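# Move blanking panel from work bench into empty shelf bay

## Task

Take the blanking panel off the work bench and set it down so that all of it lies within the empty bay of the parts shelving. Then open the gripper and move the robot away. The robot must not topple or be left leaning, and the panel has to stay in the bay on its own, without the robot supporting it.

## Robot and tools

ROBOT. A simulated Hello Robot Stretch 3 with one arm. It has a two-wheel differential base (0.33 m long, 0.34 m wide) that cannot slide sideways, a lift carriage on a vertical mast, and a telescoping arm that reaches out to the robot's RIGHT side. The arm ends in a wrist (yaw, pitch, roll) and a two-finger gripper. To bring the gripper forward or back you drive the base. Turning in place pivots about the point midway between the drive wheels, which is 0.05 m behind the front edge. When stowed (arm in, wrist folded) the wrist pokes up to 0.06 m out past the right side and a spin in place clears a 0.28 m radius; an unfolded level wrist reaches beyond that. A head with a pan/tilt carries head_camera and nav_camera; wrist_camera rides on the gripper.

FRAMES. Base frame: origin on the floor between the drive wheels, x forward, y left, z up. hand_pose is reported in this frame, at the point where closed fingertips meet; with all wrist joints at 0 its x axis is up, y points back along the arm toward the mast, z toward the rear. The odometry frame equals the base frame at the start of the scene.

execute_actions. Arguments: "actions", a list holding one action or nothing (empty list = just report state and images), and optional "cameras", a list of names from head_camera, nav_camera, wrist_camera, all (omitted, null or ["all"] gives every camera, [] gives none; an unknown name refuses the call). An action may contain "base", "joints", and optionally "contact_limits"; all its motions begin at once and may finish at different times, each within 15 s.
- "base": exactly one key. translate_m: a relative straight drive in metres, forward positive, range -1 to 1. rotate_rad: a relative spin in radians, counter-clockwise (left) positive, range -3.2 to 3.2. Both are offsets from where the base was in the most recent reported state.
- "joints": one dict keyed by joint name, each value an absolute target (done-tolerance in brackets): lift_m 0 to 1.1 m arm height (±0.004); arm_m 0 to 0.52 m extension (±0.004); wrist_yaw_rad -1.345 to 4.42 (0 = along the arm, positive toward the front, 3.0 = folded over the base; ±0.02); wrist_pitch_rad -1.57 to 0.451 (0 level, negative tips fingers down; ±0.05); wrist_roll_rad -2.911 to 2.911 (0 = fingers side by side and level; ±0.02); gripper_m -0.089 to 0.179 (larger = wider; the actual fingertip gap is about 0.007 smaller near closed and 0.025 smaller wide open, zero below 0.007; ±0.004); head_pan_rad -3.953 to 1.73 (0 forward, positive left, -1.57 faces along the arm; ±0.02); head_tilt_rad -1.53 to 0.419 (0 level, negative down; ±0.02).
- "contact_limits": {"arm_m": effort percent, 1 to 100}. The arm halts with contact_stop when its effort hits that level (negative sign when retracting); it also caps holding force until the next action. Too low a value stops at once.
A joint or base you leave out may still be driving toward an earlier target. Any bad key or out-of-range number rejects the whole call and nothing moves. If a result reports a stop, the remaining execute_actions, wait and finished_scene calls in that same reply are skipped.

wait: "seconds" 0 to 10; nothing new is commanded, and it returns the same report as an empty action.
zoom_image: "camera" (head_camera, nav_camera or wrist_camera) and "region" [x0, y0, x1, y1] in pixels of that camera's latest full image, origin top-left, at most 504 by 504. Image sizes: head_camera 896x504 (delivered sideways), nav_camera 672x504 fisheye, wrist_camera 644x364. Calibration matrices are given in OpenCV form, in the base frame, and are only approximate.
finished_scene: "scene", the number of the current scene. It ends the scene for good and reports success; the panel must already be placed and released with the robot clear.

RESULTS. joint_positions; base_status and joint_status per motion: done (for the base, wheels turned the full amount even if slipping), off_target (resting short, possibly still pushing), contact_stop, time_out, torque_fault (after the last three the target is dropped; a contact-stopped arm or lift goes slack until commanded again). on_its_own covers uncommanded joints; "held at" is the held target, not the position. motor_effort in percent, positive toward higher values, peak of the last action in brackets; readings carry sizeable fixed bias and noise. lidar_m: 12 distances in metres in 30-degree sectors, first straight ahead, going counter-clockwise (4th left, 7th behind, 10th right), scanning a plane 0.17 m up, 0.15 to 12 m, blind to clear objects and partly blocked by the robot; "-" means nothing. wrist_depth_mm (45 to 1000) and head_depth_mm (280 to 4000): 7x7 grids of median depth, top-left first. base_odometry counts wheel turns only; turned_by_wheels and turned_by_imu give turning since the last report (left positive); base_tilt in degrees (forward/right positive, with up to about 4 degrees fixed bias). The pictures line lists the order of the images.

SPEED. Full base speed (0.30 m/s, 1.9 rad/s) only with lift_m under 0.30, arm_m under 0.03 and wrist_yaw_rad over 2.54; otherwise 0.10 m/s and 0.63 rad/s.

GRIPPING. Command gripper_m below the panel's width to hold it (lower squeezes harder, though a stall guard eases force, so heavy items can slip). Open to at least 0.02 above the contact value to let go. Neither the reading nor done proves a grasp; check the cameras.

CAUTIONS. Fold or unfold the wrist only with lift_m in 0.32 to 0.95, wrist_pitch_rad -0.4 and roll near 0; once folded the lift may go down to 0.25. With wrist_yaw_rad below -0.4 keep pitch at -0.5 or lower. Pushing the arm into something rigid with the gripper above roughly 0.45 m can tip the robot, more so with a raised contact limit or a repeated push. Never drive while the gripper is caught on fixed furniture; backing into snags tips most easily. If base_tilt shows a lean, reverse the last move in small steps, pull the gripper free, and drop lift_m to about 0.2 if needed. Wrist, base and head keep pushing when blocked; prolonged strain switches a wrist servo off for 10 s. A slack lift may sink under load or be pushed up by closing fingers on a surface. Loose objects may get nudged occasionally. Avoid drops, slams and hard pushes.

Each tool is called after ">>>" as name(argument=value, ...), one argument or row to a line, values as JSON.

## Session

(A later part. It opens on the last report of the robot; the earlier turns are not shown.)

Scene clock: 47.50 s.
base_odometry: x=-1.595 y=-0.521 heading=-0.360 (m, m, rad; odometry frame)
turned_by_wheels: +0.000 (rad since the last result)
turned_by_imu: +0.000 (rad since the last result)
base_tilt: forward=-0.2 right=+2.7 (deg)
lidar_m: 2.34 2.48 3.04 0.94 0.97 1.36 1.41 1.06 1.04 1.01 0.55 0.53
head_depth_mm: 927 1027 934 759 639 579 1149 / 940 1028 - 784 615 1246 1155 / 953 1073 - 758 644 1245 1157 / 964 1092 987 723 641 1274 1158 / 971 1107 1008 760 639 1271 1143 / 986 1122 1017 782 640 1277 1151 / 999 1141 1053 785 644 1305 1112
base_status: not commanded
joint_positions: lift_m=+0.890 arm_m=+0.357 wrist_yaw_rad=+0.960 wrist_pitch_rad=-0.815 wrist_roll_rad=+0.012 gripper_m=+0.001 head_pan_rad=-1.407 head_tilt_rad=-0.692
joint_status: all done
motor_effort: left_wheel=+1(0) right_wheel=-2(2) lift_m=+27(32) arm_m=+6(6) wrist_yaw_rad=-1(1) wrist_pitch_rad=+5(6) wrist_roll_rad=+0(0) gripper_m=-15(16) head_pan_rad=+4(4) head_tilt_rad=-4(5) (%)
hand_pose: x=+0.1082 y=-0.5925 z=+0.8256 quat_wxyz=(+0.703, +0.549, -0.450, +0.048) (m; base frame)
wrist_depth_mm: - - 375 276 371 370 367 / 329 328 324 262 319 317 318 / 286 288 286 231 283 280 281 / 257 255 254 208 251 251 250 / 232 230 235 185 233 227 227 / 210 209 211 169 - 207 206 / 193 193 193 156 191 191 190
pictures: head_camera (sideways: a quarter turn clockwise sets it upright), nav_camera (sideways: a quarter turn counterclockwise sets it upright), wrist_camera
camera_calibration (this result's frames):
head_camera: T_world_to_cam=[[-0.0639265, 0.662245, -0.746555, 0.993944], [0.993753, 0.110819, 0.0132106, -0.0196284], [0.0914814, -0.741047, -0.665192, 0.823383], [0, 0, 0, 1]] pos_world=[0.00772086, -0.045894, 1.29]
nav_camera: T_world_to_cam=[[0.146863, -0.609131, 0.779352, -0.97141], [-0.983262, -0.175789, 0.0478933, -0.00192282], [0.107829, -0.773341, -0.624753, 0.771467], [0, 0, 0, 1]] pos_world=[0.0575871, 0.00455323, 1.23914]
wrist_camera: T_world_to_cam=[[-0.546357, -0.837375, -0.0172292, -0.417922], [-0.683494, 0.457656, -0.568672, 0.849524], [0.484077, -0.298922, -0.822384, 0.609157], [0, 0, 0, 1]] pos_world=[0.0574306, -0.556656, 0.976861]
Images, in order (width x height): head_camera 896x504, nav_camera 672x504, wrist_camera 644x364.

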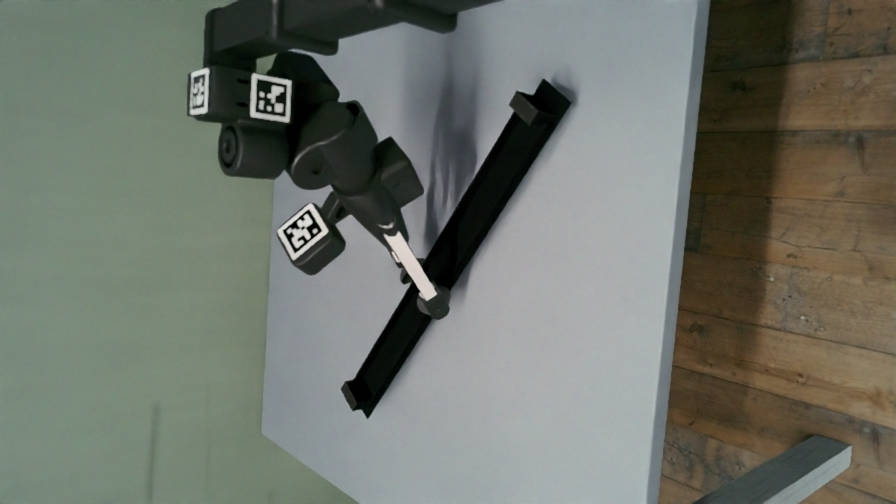

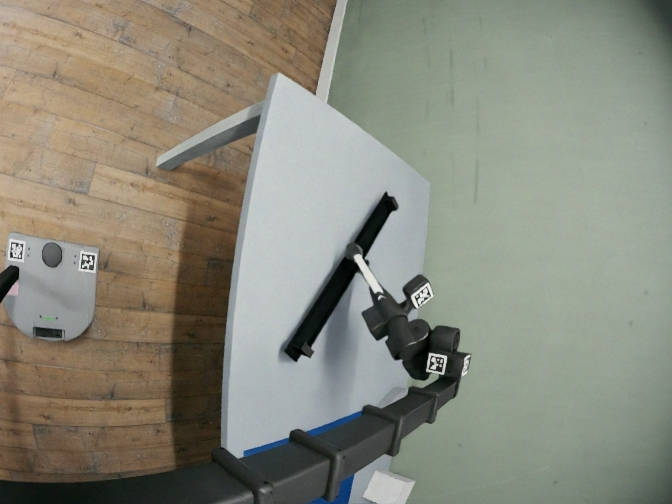

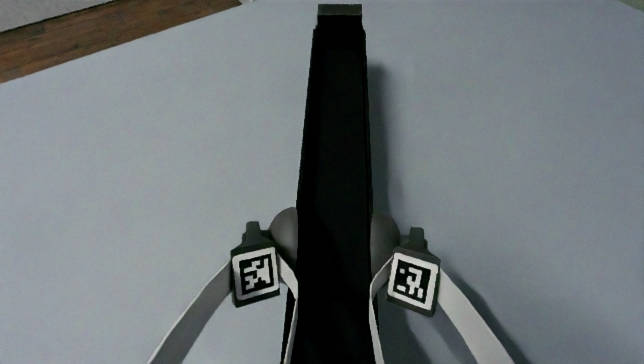

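>>> execute_actions(
  actions=[
    {"base":{"rotate_rad":1.45},"joints":{"lift_m":0.92,"arm_m":0.06,"wrist_yaw_rad":1.57,"head_pan_rad":0,"head_tilt_rad":-0.6}},
  ],
)

>>> execute_actions(
  actions=[
    {"base":{"translate_m":1}},
  ],
)

Scene clock: 53.60 s.
base_odometry: x=-1.595 y=-0.521 heading=+1.090 (m, m, rad; odometry frame)
turned_by_wheels: +1.450 (rad since the last result)
turned_by_imu: +1.476 (rad since the last result)
base_tilt: forward=-0.2 right=+2.4 (deg)
lidar_m: 1.04 0.95 1.21 1.41 1.44 1.08 1.01 1.02 0.53 2.35 2.41 3.04
head_depth_mm: 3290 3660 2884 2153 1702 1304 1188 / 3247 3708 2877 2140 1690 1408 1194 / 3194 3598 2893 2155 1689 1405 1198 / 3140 3557 2923 2137 1703 1406 1191 / 3041 3427 2905 2127 1696 1395 1196 / 3048 3263 2665 1857 1566 1399 1193 / 1214 1075 974 1063 1230 1363 1188
base_status: done
joint_positions: lift_m=+0.920 arm_m=+0.060 wrist_yaw_rad=+1.569 wrist_pitch_rad=-0.816 wrist_roll_rad=+0.012 gripper_m=+0.001 head_pan_rad=-0.007 head_tilt_rad=-0.606
joint_status: all done
motor_effort: left_wheel=-2(6) right_wheel=+4(9) lift_m=+28(30) arm_m=-6(9) wrist_yaw_rad=+1(6) wrist_pitch_rad=+6(6) wrist_roll_rad=+0(0) gripper_m=-15(15) head_pan_rad=+5(47) head_tilt_rad=+4(16) (%)
hand_pose: x=+0.1366 y=-0.2058 z=+0.8554 quat_wxyz=(+0.656, +0.659, -0.265, +0.256) (m; base frame)
wrist_depth_mm: 865 882 - 275 - - - / - - - 261 - - - / - - - 231 - - - / - - - 207 - - - / - - - 185 - - - / - 989 - 169 - - 973 / 922 930 918 156 914 905 912
pictures: head_camera (sideways: a quarter turn clockwise sets it upright), nav_camera (sideways: a quarter turn counterclockwise sets it upright), wrist_camera
camera_calibration (this result's frames):
head_camera: T_world_to_cam=[[-0.596957, 0.0491439, -0.800766, 1.06786], [0.0584424, 0.998134, 0.0176888, -0.0197549], [0.800142, -0.0362392, -0.598716, 0.732585], [0, 0, 0, 1]] pos_world=[0.0524486, -0.00621246, 1.29406]
nav_camera: T_world_to_cam=[[0.556048, 0.0416348, 0.830107, -1.04007], [0.001879, -0.998805, 0.0488374, -0.00916666], [0.831148, -0.0255962, -0.555462, 0.676912], [0, 0, 0, 1]] pos_world=[0.0157336, 0.0514738, 1.23982]
wrist_camera: T_world_to_cam=[[0.0305358, -0.999384, -0.0172689, -0.190201], [-0.823242, -0.015348, -0.567483, 0.62962], [0.566869, 0.0315451, -0.823204, 0.792882], [0, 0, 0, 1]] pos_world=[0.0746772, -0.205433, 1.00672]
Images, in order (width x height): head_camera 896x504, nav_camera 672x504, wrist_camera 644x364.

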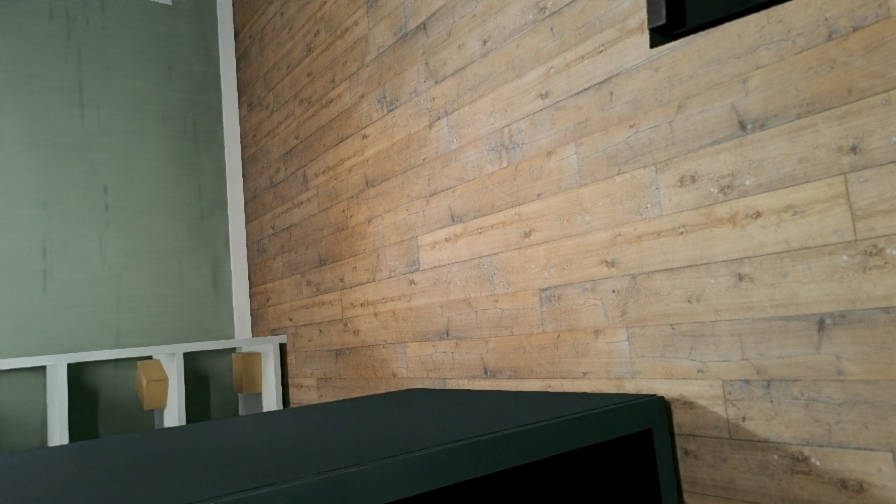

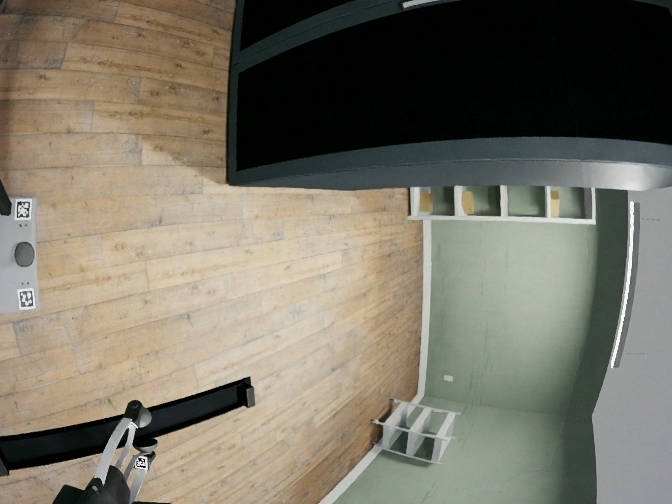

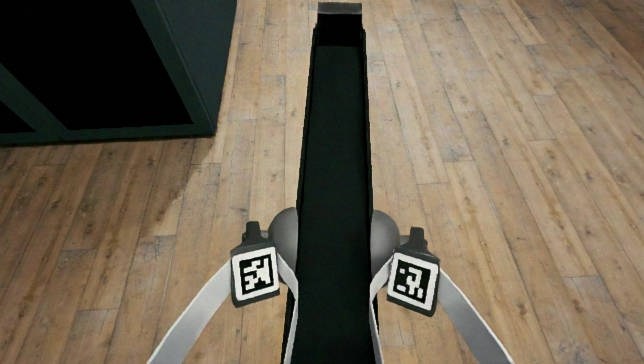

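Scene clock: 64.77 s.
base_odometry: x=-1.132 y=+0.365 heading=+1.090 (m, m, rad; odometry frame)
turned_by_wheels: +0.000 (rad since the last result)
turned_by_imu: +0.003 (rad since the last result)
base_tilt: forward=-0.3 right=+2.4 (deg)
lidar_m: 2.13 0.41 0.28 0.27 0.27 1.75 2.01 1.39 2.40 2.29 2.28 2.43
head_depth_mm: 2349 2661 2864 2105 1696 1305 1188 / 2325 2662 2828 2164 1702 1391 1189 / 2278 2587 2762 2131 1692 1403 1190 / 2282 2534 2741 2123 1700 1399 1188 / 2226 2502 2688 2133 1701 1394 1198 / 2130 2249 2508 2156 1695 1394 1199 / 2111 2317 2652 2169 1148 1063 989
base_status: done
joint_positions: lift_m=+0.920 arm_m=+0.060 wrist_yaw_rad=+1.569 wrist_pitch_rad=-0.816 wrist_roll_rad=+0.012 gripper_m=+0.001 head_pan_rad=-0.007 head_tilt_rad=-0.606
joint_status: not commanded
motor_effort: left_wheel=-3(4) right_wheel=+3(9) lift_m=+28(28) arm_m=-6(6) wrist_yaw_rad=+1(0) wrist_pitch_rad=+6(6) wrist_roll_rad=+0(0) gripper_m=-15(16) head_pan_rad=+4(4) head_tilt_rad=+3(3) (%)
hand_pose: x=+0.1366 y=-0.2058 z=+0.8554 quat_wxyz=(+0.656, +0.659, -0.265, +0.256) (m; base frame)
wrist_depth_mm: 589 892 - 275 - - - / 586 884 - 261 - - - / 574 854 - 231 - - - / 569 858 - 207 - - - / 567 846 - 185 - - - / 565 829 - 169 - - 987 / 557 782 927 156 926 895 894
pictures: head_camera (sideways: a quarter turn clockwise sets it upright), nav_camera (sideways: a quarter turn counterclockwise sets it upright), wrist_camera
camera_calibration (this result's frames):
head_camera: T_world_to_cam=[[-0.596877, 0.0491434, -0.800826, 1.06794], [0.0584407, 0.998134, 0.017694, -0.0197615], [0.800201, -0.0362397, -0.598636, 0.732481], [0, 0, 0, 1]] pos_world=[0.0524494, -0.00621247, 1.29407]
nav_camera: T_world_to_cam=[[0.555965, 0.0416353, 0.830162, -1.04014], [0.00187409, -0.998805, 0.0488382, -0.00916779], [0.831203, -0.0255966, -0.555379, 0.676804], [0, 0, 0, 1]] pos_world=[0.0157397, 0.0514738, 1.23982]
wrist_camera: T_world_to_cam=[[0.0305361, -0.999384, -0.0172688, -0.190202], [-0.823242, -0.0153482, -0.567483, 0.62962], [0.566869, 0.0315451, -0.823204, 0.792882], [0, 0, 0, 1]] pos_world=[0.0746772, -0.205433, 1.00672]
Images, in order (width x height): head_camera 896x504, nav_camera 672x504, wrist_camera 644x364.

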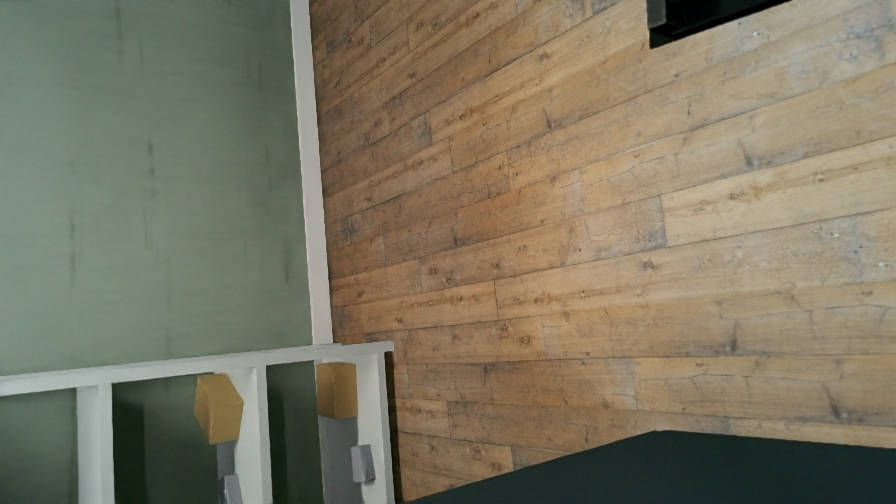

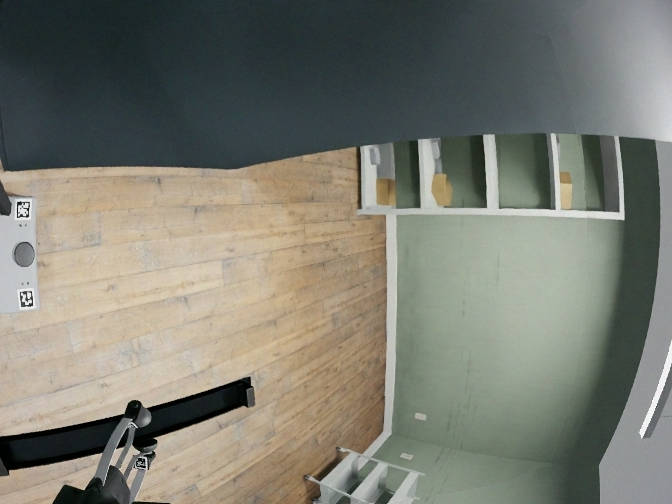

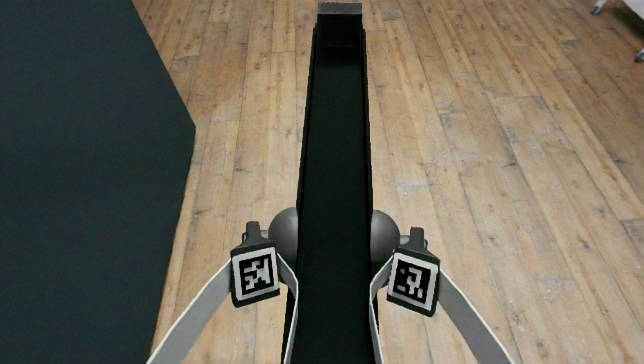

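>>> execute_actions(
  actions=[
    {"base":{"translate_m":1},"joints":{"lift_m":1.1}},
  ],
  cameras=[],
)

>>> execute_actions(
  actions=[
    {"base":{"translate_m":0.64}},
  ],
  cameras=["nav_camera"],
)

>>> execute_actions(
  actions=[
    {"base":{"rotate_rad":1.5},"joints":{"head_pan_rad":-0.9}},
  ],
)

Scene clock: 78.03 s.
base_odometry: x=-0.669 y=+1.251 heading=+1.089 (m, m, rad; odometry frame)
turned_by_wheels: +0.000 (rad since the last result)
turned_by_imu: +0.003 (rad since the last result)
base_tilt: forward=-0.4 right=+2.4 (deg)
lidar_m: 1.13 1.32 1.51 0.35 0.35 0.46 1.05 3.20 2.34 1.80 1.81 1.74
head_depth_mm: 1441 1626 1846 2056 1708 1403 1196 / 1425 1598 1827 2023 1699 1398 1193 / 1407 1590 1770 1988 1695 1411 1182 / 1394 1543 1752 1969 1696 1399 1188 / 1356 1537 1718 1951 1693 1396 1197 / 1315 1428 1530 1405 1592 1405 1200 / 1279 1271 1488 1396 1605 1392 1192
base_status: done
joint_positions: lift_m=+1.100 arm_m=+0.060 wrist_yaw_rad=+1.569 wrist_pitch_rad=-0.816 wrist_roll_rad=+0.012 gripper_m=+0.001 head_pan_rad=-0.007 head_tilt_rad=-0.606
joint_status: all done
motor_effort: left_wheel=-3(6) right_wheel=+3(6) lift_m=+27(32) arm_m=-6(6) wrist_yaw_rad=+1(0) wrist_pitch_rad=+6(6) wrist_roll_rad=+0(0) gripper_m=-15(15) head_pan_rad=+4(4) head_tilt_rad=+3(2) (%)
hand_pose: x=+0.1366 y=-0.2058 z=+1.0354 quat_wxyz=(+0.656, +0.659, -0.265, +0.256) (m; base frame)
wrist_depth_mm: - - - 276 - - - / - - - 261 - - - / - - - 231 - - - / - - - 208 - - - / - - - 185 - - - / - - - 169 - - - / - - - 156 - - -
pictures: none
No camera images: the call's "cameras" was empty. Leave "cameras" out to get every camera's image.

Scene clock: 85.67 s.
base_odometry: x=-0.372 y=+1.819 heading=+1.089 (m, m, rad; odometry frame)
turned_by_wheels: +0.000 (rad since the last result)
turned_by_imu: +0.002 (rad since the last result)
base_tilt: forward=-0.3 right=+2.6 (deg)
lidar_m: 0.91 0.50 0.99 1.62 1.04 0.78 1.20 3.30 2.30 1.72 1.53 1.06
head_depth_mm: 864 966 1100 1279 1533 1395 1189 / 847 951 1086 1249 1499 1403 1189 / 834 933 1064 1228 1454 1409 1197 / 825 921 1044 1206 1428 1403 1188 / 808 907 1029 1177 1384 1403 1192 / 802 893 1001 1116 1312 1355 1066 / 776 842 922 1113 648 783 1122
base_status: done
joint_positions: lift_m=+1.100 arm_m=+0.060 wrist_yaw_rad=+1.569 wrist_pitch_rad=-0.816 wrist_roll_rad=+0.012 gripper_m=+0.001 head_pan_rad=-0.007 head_tilt_rad=-0.606
joint_status: not commanded
motor_effort: left_wheel=-3(5) right_wheel=+4(9) lift_m=+28(28) arm_m=-6(6) wrist_yaw_rad=+1(1) wrist_pitch_rad=+5(6) wrist_roll_rad=+0(0) gripper_m=-15(15) head_pan_rad=+4(4) head_tilt_rad=+4(4) (%)
hand_pose: x=+0.1366 y=-0.2058 z=+1.0354 quat_wxyz=(+0.656, +0.659, -0.265, +0.256) (m; base frame)
wrist_depth_mm: 462 951 973 277 - - - / 969 882 - 261 - - - / 863 847 - 230 - - - / 814 810 - 207 - - - / - - - 184 - - - / - - - 169 - - - / - - - 156 - - -
pictures: nav_camera (sideways: a quarter turn counterclockwise sets it upright)
camera_calibration (this result's frames):
nav_camera: T_world_to_cam=[[0.555961, 0.0416351, 0.830165, -1.04015], [0.00187337, -0.998805, 0.0488383, -0.00916786], [0.831207, -0.025597, -0.555374, 0.676797], [0, 0, 0, 1]] pos_world=[0.0157401, 0.0514738, 1.23982]
Images, in order (width x height): nav_camera 672x504.

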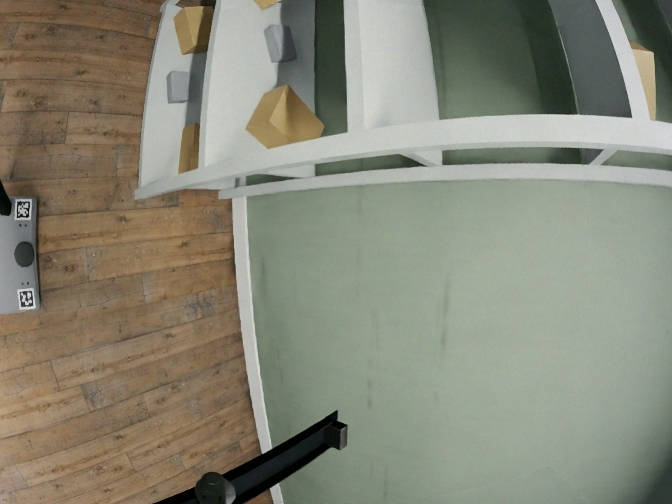

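Scene clock: 89.03 s.
base_odometry: x=-0.372 y=+1.819 heading=+2.589 (m, m, rad; odometry frame)
turned_by_wheels: +1.500 (rad since the last result)
turned_by_imu: +1.527 (rad since the last result)
base_tilt: forward=-0.2 right=+2.5 (deg)
lidar_m: 1.62 1.13 0.79 1.01 3.57 2.35 1.72 1.66 1.08 1.00 0.50 0.99
head_depth_mm: 786 840 - 1146 - 295 1171 / 395 454 712 1124 1246 302 1185 / 867 912 585 583 636 845 1141 / 927 982 677 1051 361 1244 1169 / 975 1036 681 1258 371 1288 1189 / 1031 1061 716 1259 943 1318 1193 / 1088 1063 758 1087 1086 1371 1203
base_status: done
joint_positions: lift_m=+1.100 arm_m=+0.060 wrist_yaw_rad=+1.569 wrist_pitch_rad=-0.816 wrist_roll_rad=+0.012 gripper_m=+0.001 head_pan_rad=-0.893 head_tilt_rad=-0.606
joint_status: all done
motor_effort: left_wheel=-3(8) right_wheel=+2(9) lift_m=+28(27) arm_m=-6(6) wrist_yaw_rad=+0(1) wrist_pitch_rad=+6(6) wrist_roll_rad=+0(0) gripper_m=-15(16) head_pan_rad=-4(47) head_tilt_rad=+2(3) (%)
hand_pose: x=+0.1366 y=-0.2058 z=+1.0354 quat_wxyz=(+0.656, +0.659, -0.265, +0.256) (m; base frame)
wrist_depth_mm: - - - 276 - - 334 / - - - 262 953 999 299 / - - - 230 903 844 284 / - - - 207 807 692 288 / - - - 185 722 464 626 / - - - 169 - 668 777 / - - - 156 - - 920
pictures: head_camera (sideways: a quarter turn clockwise sets it upright), nav_camera (sideways: a quarter turn counterclockwise sets it upright), wrist_camera
camera_calibration (this result's frames):
head_camera: T_world_to_cam=[[-0.3395, 0.493368, -0.800829, 1.06637], [0.810028, 0.586124, 0.0176943, -0.0243466], [0.478115, -0.642687, -0.598631, 0.73444], [0, 0, 0, 1]] pos_world=[0.0306076, -0.0398277, 1.29407]
nav_camera: T_world_to_cam=[[0.383929, -0.404257, 0.830165, -1.0391], [-0.772395, -0.633263, 0.0488383, -0.00444481], [0.505969, -0.659965, -0.555374, 0.678781], [0, 0, 0, 1]] pos_world=[0.0520647, 0.0250943, 1.23982]
wrist_camera: T_world_to_cam=[[0.0305397, -0.999384, -0.0172663, -0.187093], [-0.823286, -0.0153551, -0.56742, 0.731689], [0.566805, 0.0315439, -0.823248, 0.941117], [0, 0, 0, 1]] pos_world=[0.0746732, -0.205429, 1.18672]
Images, in order (width x height): head_camera 896x504, nav_camera 672x504, wrist_camera 644x364.

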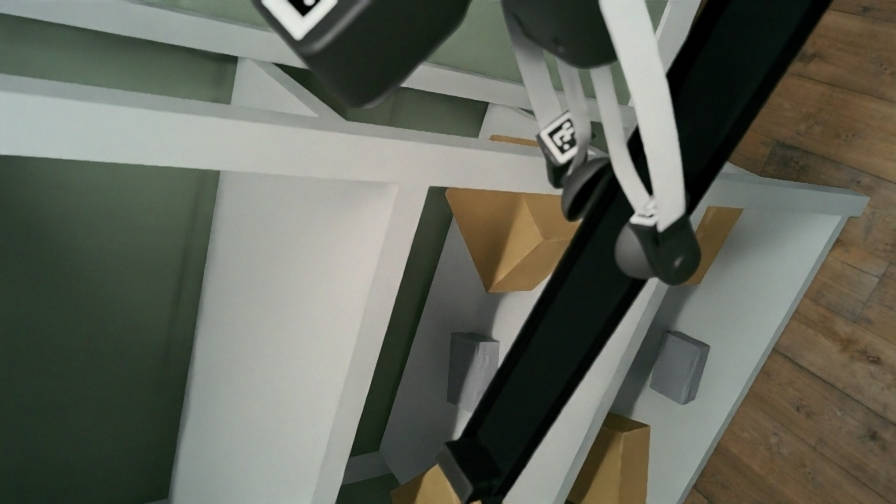

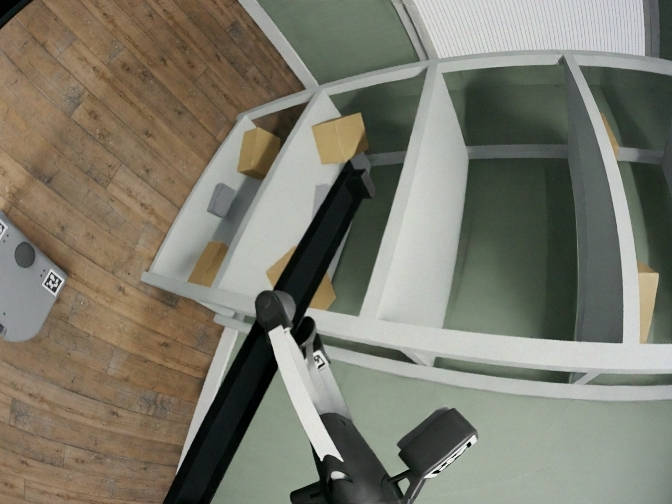

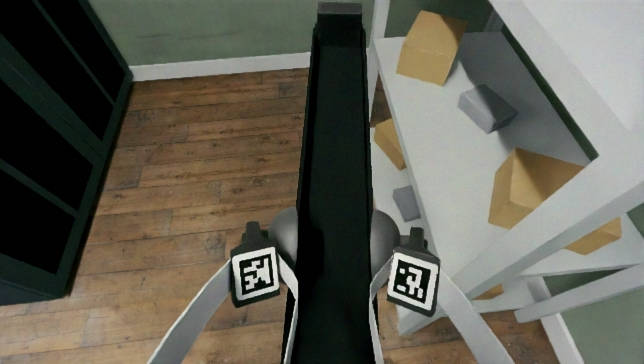

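>>> execute_actions(
  actions=[
    {"base":{"translate_m":0.54}},
  ],
  cameras=[],
)

>>> execute_actions(
  actions=[
    {"base":{"rotate_rad":0.11},"joints":{"head_pan_rad":-1.2,"arm_m":0.17}},
  ],
)

Scene clock: 97.17 s.
base_odometry: x=-0.832 y=+2.102 heading=+2.589 (m, m, rad; odometry frame)
turned_by_wheels: +0.000 (rad since the last result)
turned_by_imu: +0.001 (rad since the last result)
base_tilt: forward=-0.5 right=+2.6 (deg)
lidar_m: 1.08 1.09 0.82 0.75 0.76 2.93 2.26 1.53 0.54 0.60 0.59 0.61
head_depth_mm: 743 818 - 468 - 295 1046 / 776 853 714 497 959 302 1051 / 816 888 678 538 1057 764 1099 / 831 912 678 562 362 823 1123 / 891 1003 678 1327 372 1122 1151 / 951 1078 680 1386 835 1079 1194 / 1007 1137 631 617 1601 1410 1193
base_status: done
joint_positions: lift_m=+1.100 arm_m=+0.060 wrist_yaw_rad=+1.569 wrist_pitch_rad=-0.816 wrist_roll_rad=+0.012 gripper_m=+0.001 head_pan_rad=-0.893 head_tilt_rad=-0.606
joint_status: not commanded
motor_effort: left_wheel=-2(4) right_wheel=+4(8) lift_m=+28(27) arm_m=-6(5) wrist_yaw_rad=+1(1) wrist_pitch_rad=+6(6) wrist_roll_rad=+0(0) gripper_m=-15(15) head_pan_rad=-4(4) head_tilt_rad=+4(3) (%)
hand_pose: x=+0.1366 y=-0.2058 z=+1.0354 quat_wxyz=(+0.656, +0.659, -0.265, +0.256) (m; base frame)
wrist_depth_mm: - - - 274 - 346 336 / - - - 261 - 308 292 / - - - 231 - - 257 / - - - 208 791 658 235 / - - - 185 680 661 220 / - - - 169 - 638 568 / - - - 156 940 584 551
pictures: none
No camera images: the call's "cameras" was empty. Leave "cameras" out to get every camera's image.

Scene clock: 99.23 s.
base_odometry: x=-0.832 y=+2.102 heading=+2.699 (m, m, rad; odometry frame)
turned_by_wheels: +0.110 (rad since the last result)
turned_by_imu: +0.112 (rad since the last result)
base_tilt: forward=-0.3 right=+2.5 (deg)
lidar_m: 1.08 1.10 0.79 0.75 3.19 2.81 2.26 1.34 0.54 0.60 0.59 0.65
head_depth_mm: 727 796 - 478 379 821 744 / 744 806 710 480 390 816 1073 / 765 825 678 479 890 822 1073 / 790 869 676 538 921 822 1124 / 815 898 678 516 861 842 1125 / 824 896 679 444 888 864 1145 / 844 976 678 459 1522 927 1165
base_status: done
joint_positions: lift_m=+1.100 arm_m=+0.170 wrist_yaw_rad=+1.569 wrist_pitch_rad=-0.816 wrist_roll_rad=+0.012 gripper_m=+0.001 head_pan_rad=-1.193 head_tilt_rad=-0.606
joint_status: all done
motor_effort: left_wheel=-3(6) right_wheel=+4(10) lift_m=+28(27) arm_m=+6(6) wrist_yaw_rad=+1(1) wrist_pitch_rad=+6(6) wrist_roll_rad=+0(0) gripper_m=-15(15) head_pan_rad=-4(30) head_tilt_rad=+3(3) (%)
hand_pose: x=+0.1366 y=-0.3151 z=+1.0354 quat_wxyz=(+0.656, +0.659, -0.265, +0.256) (m; base frame)
wrist_depth_mm: - - - 275 359 337 333 / - - - 260 503 290 290 / - - - 232 653 257 258 / - - - 208 745 230 229 / - - - 185 599 209 207 / - - - 169 - 193 189 / - - - 156 594 177 174
pictures: head_camera (sideways: a quarter turn clockwise sets it upright), nav_camera (sideways: a quarter turn counterclockwise sets it upright), wrist_camera
camera_calibration (this result's frames):
head_camera: T_world_to_cam=[[-0.178507, 0.571653, -0.800842, 1.0654], [0.947074, 0.320528, 0.0176953, -0.025184], [0.266807, -0.755298, -0.598614, 0.735707], [0, 0, 0, 1]] pos_world=[0.0177413, -0.045292, 1.29407]
nav_camera: T_world_to_cam=[[0.247288, -0.499655, 0.830177, -1.03828], [-0.925055, -0.376681, 0.0488385, -0.00351382], [0.28831, -0.780036, -0.555357, 0.680087], [0, 0, 0, 1]] pos_world=[0.0574286, 0.0103867, 1.23982]
wrist_camera: T_world_to_cam=[[0.0305402, -0.999384, -0.0172661, -0.296262], [-0.823288, -0.0153558, -0.567417, 0.730008], [0.566802, 0.031544, -0.82325, 0.944565], [0, 0, 0, 1]] pos_world=[0.074673, -0.314665, 1.18672]
Images, in order (width x height): head_camera 896x504, nav_camera 672x504, wrist_camera 644x364.

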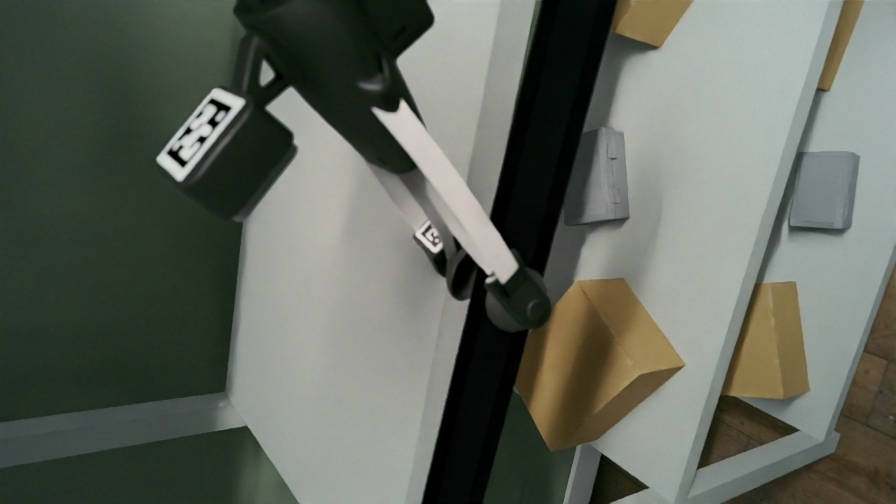

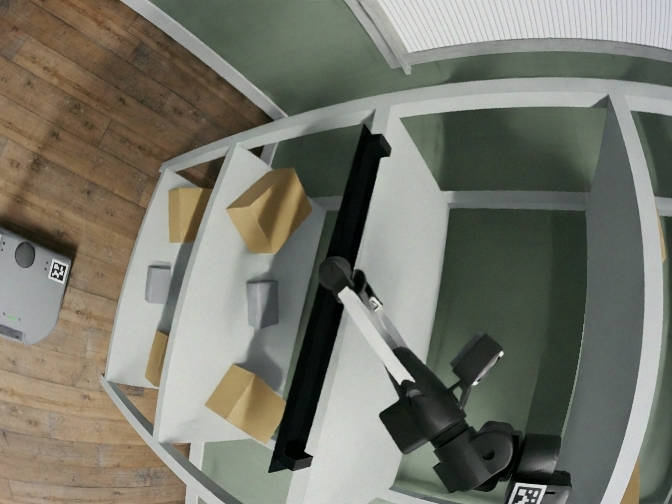

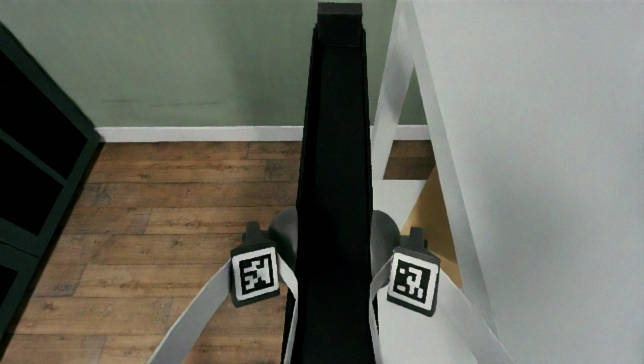

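The depth readings show about 1.5 cm of clearance above the shelf.

>>> execute_actions(
  actions=[
    {"joints":{"arm_m":0.44},"contact_limits":{"arm_m":15}},
  ],
)

Scene clock: 103.50 s.
base_odometry: x=-0.832 y=+2.102 heading=+2.699 (m, m, rad; odometry frame)
turned_by_wheels: +0.000 (rad since the last result)
turned_by_imu: +0.000 (rad since the last result)
base_tilt: forward=-0.4 right=+2.6 (deg)
lidar_m: 1.08 1.10 0.78 0.75 3.17 2.81 2.26 1.34 0.54 0.60 0.59 0.65
head_depth_mm: 724 831 673 496 960 818 747 / 738 821 614 495 987 817 1082 / 765 854 613 516 924 818 1076 / 789 866 639 516 991 827 1125 / 811 891 644 539 874 841 1121 / 824 896 644 561 885 861 1140 / 848 977 680 1322 1528 925 1162
base_status: not commanded
joint_positions: lift_m=+1.100 arm_m=+0.440 wrist_yaw_rad=+1.569 wrist_pitch_rad=-0.816 wrist_roll_rad=+0.012 gripper_m=+0.001 head_pan_rad=-1.193 head_tilt_rad=-0.606
joint_status: all done
motor_effort: left_wheel=-3(4) right_wheel=+4(4) lift_m=+28(28) arm_m=+6(5) wrist_yaw_rad=+1(1) wrist_pitch_rad=+5(6) wrist_roll_rad=+0(0) gripper_m=-15(16) head_pan_rad=-4(4) head_tilt_rad=+4(4) (%)
contact_limits: arm_m 15 (drawing in: default 32, maximum 52; extending or still: default 44, maximum 72)
hand_pose: x=+0.1366 y=-0.5851 z=+1.0354 quat_wxyz=(+0.656, +0.659, -0.265, +0.256) (m; base frame)
wrist_depth_mm: - - 342 274 338 335 345 / - - 294 260 293 290 290 / - 268 258 230 257 256 254 / - 233 232 207 230 229 228 / - 211 213 185 212 207 207 / 200 191 191 169 - 189 188 / 179 176 175 156 174 174 173
pictures: head_camera (sideways: a quarter turn clockwise sets it upright), nav_camera (sideways: a quarter turn counterclockwise sets it upright), wrist_camera
camera_calibration (this result's frames):
head_camera: T_world_to_cam=[[-0.178404, 0.57168, -0.800846, 1.06541], [0.947131, 0.32036, 0.0176957, -0.0251847], [0.266675, -0.755348, -0.598609, 0.735701], [0, 0, 0, 1]] pos_world=[0.0177333, -0.0452941, 1.29407]
nav_camera: T_world_to_cam=[[0.247198, -0.499694, 0.83018, -1.03828], [-0.925121, -0.376518, 0.0488385, -0.00351349], [0.288173, -0.78009, -0.555352, 0.680081], [0, 0, 0, 1]] pos_world=[0.0574305, 0.0103773, 1.23982]
wrist_camera: T_world_to_cam=[[0.0305399, -0.999384, -0.0172662, -0.5661], [-0.823288, -0.0153554, -0.567417, 0.725862], [0.566802, 0.0315439, -0.82325, 0.953082], [0, 0, 0, 1]] pos_world=[0.074673, -0.584669, 1.18672]
Images, in order (width x height): head_camera 896x504, nav_camera 672x504, wrist_camera 644x364.

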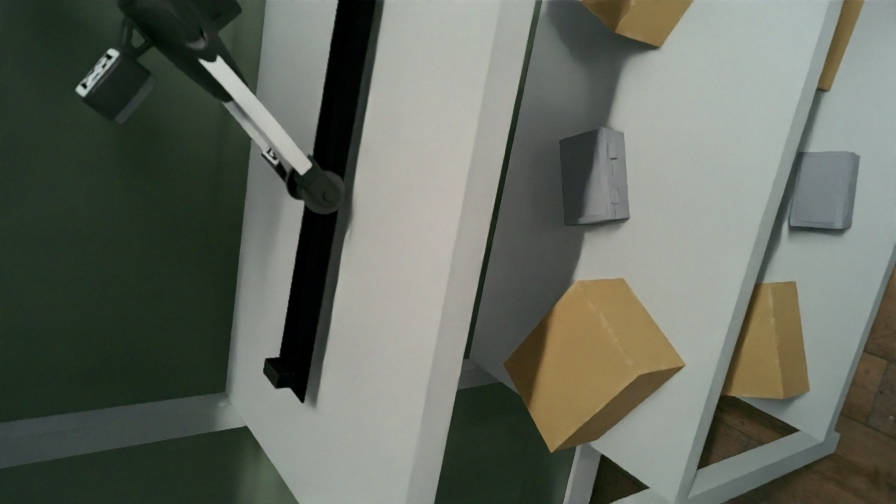

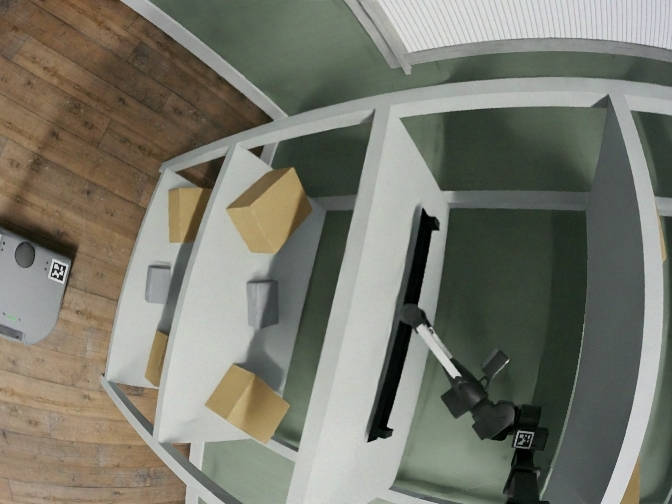

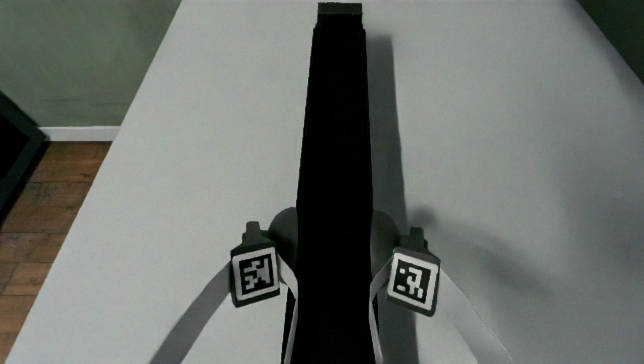

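>>> execute_actions(
  actions=[
    {"joints":{"lift_m":1.083}},
  ],
  cameras=[],
)

>>> execute_actions(
  actions=[
    {"joints":{"gripper_m":0.09}},
  ],
  cameras=[],
)

>>> execute_actions(
  actions=[
    {"joints":{"lift_m":1.1,"wrist_pitch_rad":-0.4}},
  ],
  cameras=[],
)

>>> execute_actions(
  actions=[
    {"joints":{"arm_m":0.02}},
  ],
  cameras=[],
)

>>> execute_actions(
  actions=[
    {"base":{"translate_m":-0.5},"joints":{"head_pan_rad":-0.9}},
  ],
)

Scene clock: 107.83 s.
base_odometry: x=-0.832 y=+2.102 heading=+2.699 (m, m, rad; odometry frame)
turned_by_wheels: +0.000 (rad since the last result)
turned_by_imu: +0.000 (rad since the last result)
base_tilt: forward=-0.2 right=+2.7 (deg)
lidar_m: 1.08 1.10 0.79 0.75 3.18 2.81 2.26 1.35 0.54 0.60 0.59 0.65
head_depth_mm: 725 - 676 495 962 820 747 / 746 828 643 496 991 819 1080 / 768 853 676 517 925 821 1075 / 791 871 652 517 996 822 1124 / 814 896 664 538 873 844 1120 / 822 901 652 563 888 868 1142 / 845 978 677 1321 1524 927 1162
base_status: not commanded
joint_positions: lift_m=+1.083 arm_m=+0.440 wrist_yaw_rad=+1.569 wrist_pitch_rad=-0.816 wrist_roll_rad=+0.012 gripper_m=+0.001 head_pan_rad=-1.193 head_tilt_rad=-0.606
joint_status: all done
motor_effort: left_wheel=-3(3) right_wheel=+4(4) lift_m=+23(22) arm_m=+6(6) wrist_yaw_rad=+1(0) wrist_pitch_rad=+6(6) wrist_roll_rad=+0(0) gripper_m=-15(16) head_pan_rad=-4(4) head_tilt_rad=+3(3) (%)
hand_pose: x=+0.1366 y=-0.5851 z=+1.0186 quat_wxyz=(+0.656, +0.659, -0.265, +0.256) (m; base frame)
wrist_depth_mm: - - 311 291 309 306 304 / - 279 270 261 267 265 263 / - 238 237 228 235 233 233 / - 212 212 207 210 208 208 / 200 192 195 185 194 189 188 / 179 175 175 169 - 173 172 / 161 161 160 156 159 158 158
pictures: none
No camera images: the call's "cameras" was empty. Leave "cameras" out to get every camera's image.

Scene clock: 109.23 s.
base_odometry: x=-0.832 y=+2.102 heading=+2.699 (m, m, rad; odometry frame)
turned_by_wheels: +0.000 (rad since the last result)
turned_by_imu: +0.000 (rad since the last result)
base_tilt: forward=-0.3 right=+2.5 (deg)
lidar_m: 1.08 1.10 0.78 0.75 3.20 2.81 2.26 1.34 0.54 0.60 0.59 0.65
head_depth_mm: 726 - 674 496 963 815 743 / 741 834 644 497 996 818 1074 / 767 849 676 516 927 819 1075 / 791 863 656 518 997 820 1118 / 811 895 672 539 880 844 1124 / 825 896 656 563 892 866 1142 / 849 975 677 1326 1520 922 1159
base_status: not commanded
joint_positions: lift_m=+1.083 arm_m=+0.440 wrist_yaw_rad=+1.569 wrist_pitch_rad=-0.816 wrist_roll_rad=+0.012 gripper_m=+0.090 head_pan_rad=-1.193 head_tilt_rad=-0.606
joint_status: all done
motor_effort: left_wheel=-3(3) right_wheel=+4(4) lift_m=+23(23) arm_m=+6(6) wrist_yaw_rad=+0(1) wrist_pitch_rad=+6(6) wrist_roll_rad=+0(0) gripper_m=+1(80) head_pan_rad=-4(4) head_tilt_rad=+3(3) (%)
hand_pose: x=+0.1366 y=-0.5851 z=+1.0186 quat_wxyz=(+0.656, +0.659, -0.265, +0.256) (m; base frame)
wrist_depth_mm: - - 313 302 308 307 305 / - 278 270 265 267 264 265 / - 238 237 233 236 234 233 / - 213 212 209 210 209 208 / 201 192 194 188 190 189 188 / 179 175 171 171 170 176 172 / 161 161 160 157 159 159 158
pictures: none
No camera images: the call's "cameras" was empty. Leave "cameras" out to get every camera's image.

Scene clock: 110.27 s.
base_odometry: x=-0.832 y=+2.102 heading=+2.699 (m, m, rad; odometry frame)
turned_by_wheels: +0.000 (rad since the last result)
turned_by_imu: +0.000 (rad since the last result)
base_tilt: forward=-0.4 right=+2.3 (deg)
lidar_m: 1.08 1.10 0.78 0.75 3.17 2.83 2.25 1.35 0.54 0.60 0.59 0.65
head_depth_mm: 716 830 673 495 960 820 747 / 753 846 675 496 994 821 1073 / 765 851 676 517 923 822 1073 / 789 855 661 517 995 819 1124 / 811 895 671 540 871 844 1127 / 823 898 656 561 886 860 1142 / 846 977 678 1316 1539 925 1164
base_status: not commanded
joint_positions: lift_m=+1.100 arm_m=+0.440 wrist_yaw_rad=+1.569 wrist_pitch_rad=-0.422 wrist_roll_rad=+0.012 gripper_m=+0.090 head_pan_rad=-1.193 head_tilt_rad=-0.606
joint_status: all done
motor_effort: left_wheel=-3(3) right_wheel=+4(4) lift_m=+27(29) arm_m=+6(6) wrist_yaw_rad=+1(1) wrist_pitch_rad=+8(9) wrist_roll_rad=+0(0) gripper_m=+0(1) head_pan_rad=-4(4) head_tilt_rad=+3(4) (%)
hand_pose: x=+0.2025 y=-0.5852 z=+1.1117 quat_wxyz=(+0.592, +0.595, -0.388, +0.380) (m; base frame)
wrist_depth_mm: 930 917 896 913 898 571 364 / - - 971 999 993 467 376 / - - - - - 467 378 / - - 411 412 417 414 378 / - - 344 321 334 334 341 / - - 270 275 278 289 279 / - 239 239 238 239 240 241
pictures: none
No camera images: the call's "cameras" was empty. Leave "cameras" out to get every camera's image.

Scene clock: 114.57 s.
base_odometry: x=-0.832 y=+2.102 heading=+2.699 (m, m, rad; odometry frame)
turned_by_wheels: +0.000 (rad since the last result)
turned_by_imu: +0.000 (rad since the last result)
base_tilt: forward=-0.5 right=+2.6 (deg)
lidar_m: 1.08 1.10 0.78 0.75 3.17 2.81 2.26 1.35 0.54 0.60 0.59 0.65
head_depth_mm: 726 801 676 - - 811 744 / 744 830 678 - - 813 1075 / 770 846 714 - - 820 1072 / 788 - - - 910 820 1127 / 812 - - - - 843 1121 / 824 884 616 561 - 861 1146 / 851 967 681 563 1526 965 1159
base_status: not commanded
joint_positions: lift_m=+1.100 arm_m=+0.020 wrist_yaw_rad=+1.569 wrist_pitch_rad=-0.422 wrist_roll_rad=+0.012 gripper_m=+0.090 head_pan_rad=-1.193 head_tilt_rad=-0.606
joint_status: all done
motor_effort: left_wheel=-3(3) right_wheel=+4(4) lift_m=+27(27) arm_m=-6(5) wrist_yaw_rad=+0(0) wrist_pitch_rad=+8(8) wrist_roll_rad=+0(0) gripper_m=+1(1) head_pan_rad=-4(4) head_tilt_rad=+3(4) (%)
hand_pose: x=+0.2026 y=-0.1658 z=+1.1118 quat_wxyz=(+0.592, +0.595, -0.388, +0.380) (m; base frame)
wrist_depth_mm: 912 923 923 922 928 896 825 / 992 999 999 996 994 941 861 / - - - - - - 863 / - - - - - 464 421 / - - - - - - 340 / - - - - - - 294 / - - - - - 704 578
pictures: none
No camera images: the call's "cameras" was empty. Leave "cameras" out to get every camera's image.

Scene clock: 120.53 s.
base_odometry: x=-0.380 y=+1.888 heading=+2.699 (m, m, rad; odometry frame)
turned_by_wheels: +0.000 (rad since the last result)
turned_by_imu: -0.003 (rad since the last result)
base_tilt: forward=-0.3 right=+2.4 (deg)
lidar_m: 1.58 1.08 0.82 1.25 3.23 2.30 1.75 1.37 0.98 0.85 0.44 0.92
head_depth_mm: 335 - - - - 1338 1188 / 817 874 - - - 1274 1198 / 863 940 645 538 - 842 1077 / 918 985 680 1123 968 889 1150 / 981 1034 680 1094 993 1260 1169 / 1045 1065 680 1254 1063 1314 1203 / 1082 1066 763 1094 1339 1360 1196
base_status: done
joint_positions: lift_m=+1.100 arm_m=+0.020 wrist_yaw_rad=+1.569 wrist_pitch_rad=-0.422 wrist_roll_rad=+0.012 gripper_m=+0.090 head_pan_rad=-0.907 head_tilt_rad=-0.606
joint_status: all done
motor_effort: left_wheel=-2(7) right_wheel=+3(4) lift_m=+27(27) arm_m=-6(6) wrist_yaw_rad=+1(1) wrist_pitch_rad=+8(8) wrist_roll_rad=+0(0) gripper_m=+0(1) head_pan_rad=+3(30) head_tilt_rad=+4(3) (%)
hand_pose: x=+0.2026 y=-0.1658 z=+1.1118 quat_wxyz=(+0.592, +0.595, -0.388, +0.380) (m; base frame)
wrist_depth_mm: - - - - - - 834 / - - - - - 803 811 / - - - - - 553 560 / - - - - - 465 422 / - - - - - 946 338 / - - - - - 799 299 / - - - - - 720 591
pictures: head_camera (sideways: a quarter turn clockwise sets it upright), nav_camera (sideways: a quarter turn counterclockwise sets it upright), wrist_camera
camera_calibration (this result's frames):
head_camera: T_world_to_cam=[[-0.332417, 0.498061, -0.800896, 1.06641], [0.818255, 0.574583, 0.0177, -0.0244043], [0.468997, -0.649453, -0.598542, 0.734379], [0, 0, 0, 1]] pos_world=[0.030041, -0.0401718, 1.29408]
nav_camera: T_world_to_cam=[[0.378102, -0.409587, 0.830227, -1.03914], [-0.781298, -0.622244, 0.0488393, -0.0043918], [0.4966, -0.667121, -0.555281, 0.678718], [0, 0, 0, 1]] pos_world=[0.0524201, 0.0244347, 1.23982]
wrist_camera: T_world_to_cam=[[0.0352868, -0.999371, -0.00338593, -0.164205], [-0.541805, -0.0162835, -0.840346, 1.07624], [0.839763, 0.0314877, -0.54204, 0.597402], [0, 0, 0, 1]] pos_world=[0.0872325, -0.165388, 1.22768]
Images, in order (width x height): head_camera 896x504, nav_camera 672x504, wrist_camera 644x364.

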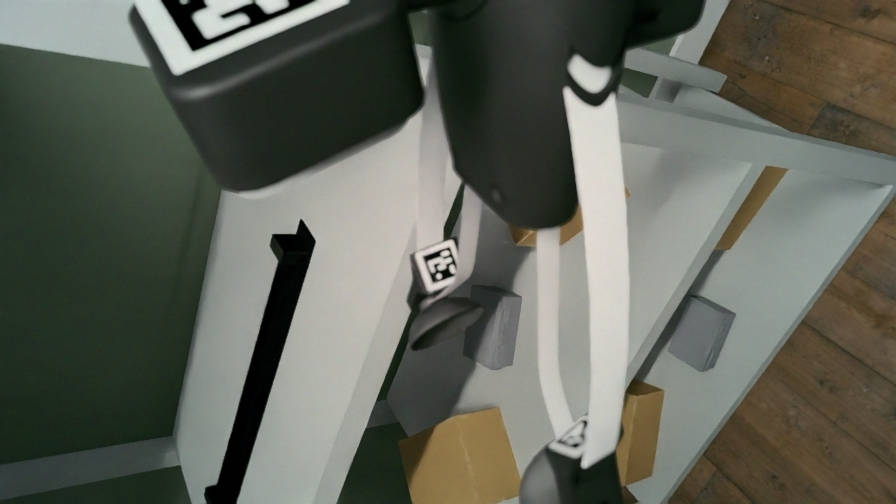

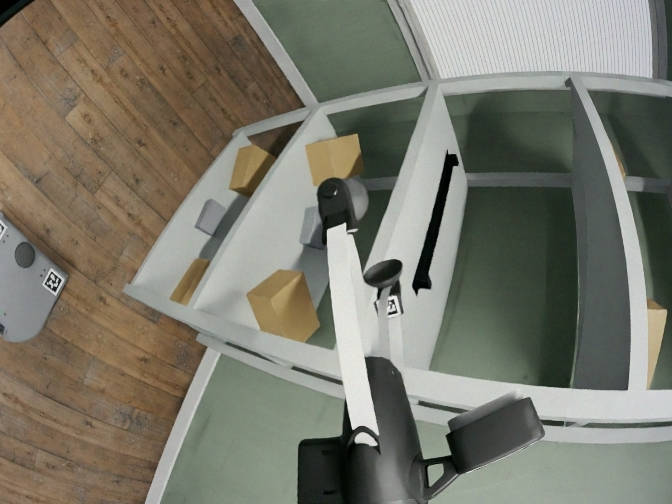

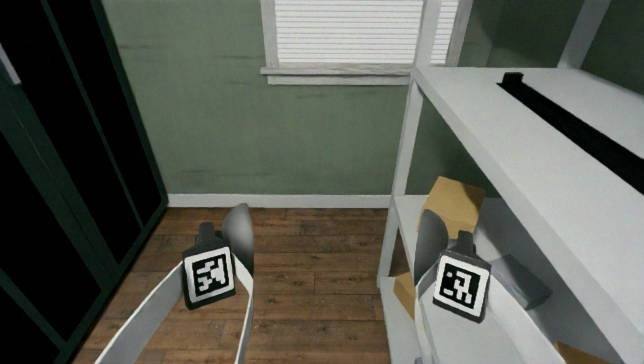

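>>> finished_scene(
  scene=1,
)

The scene is finished: the task was done.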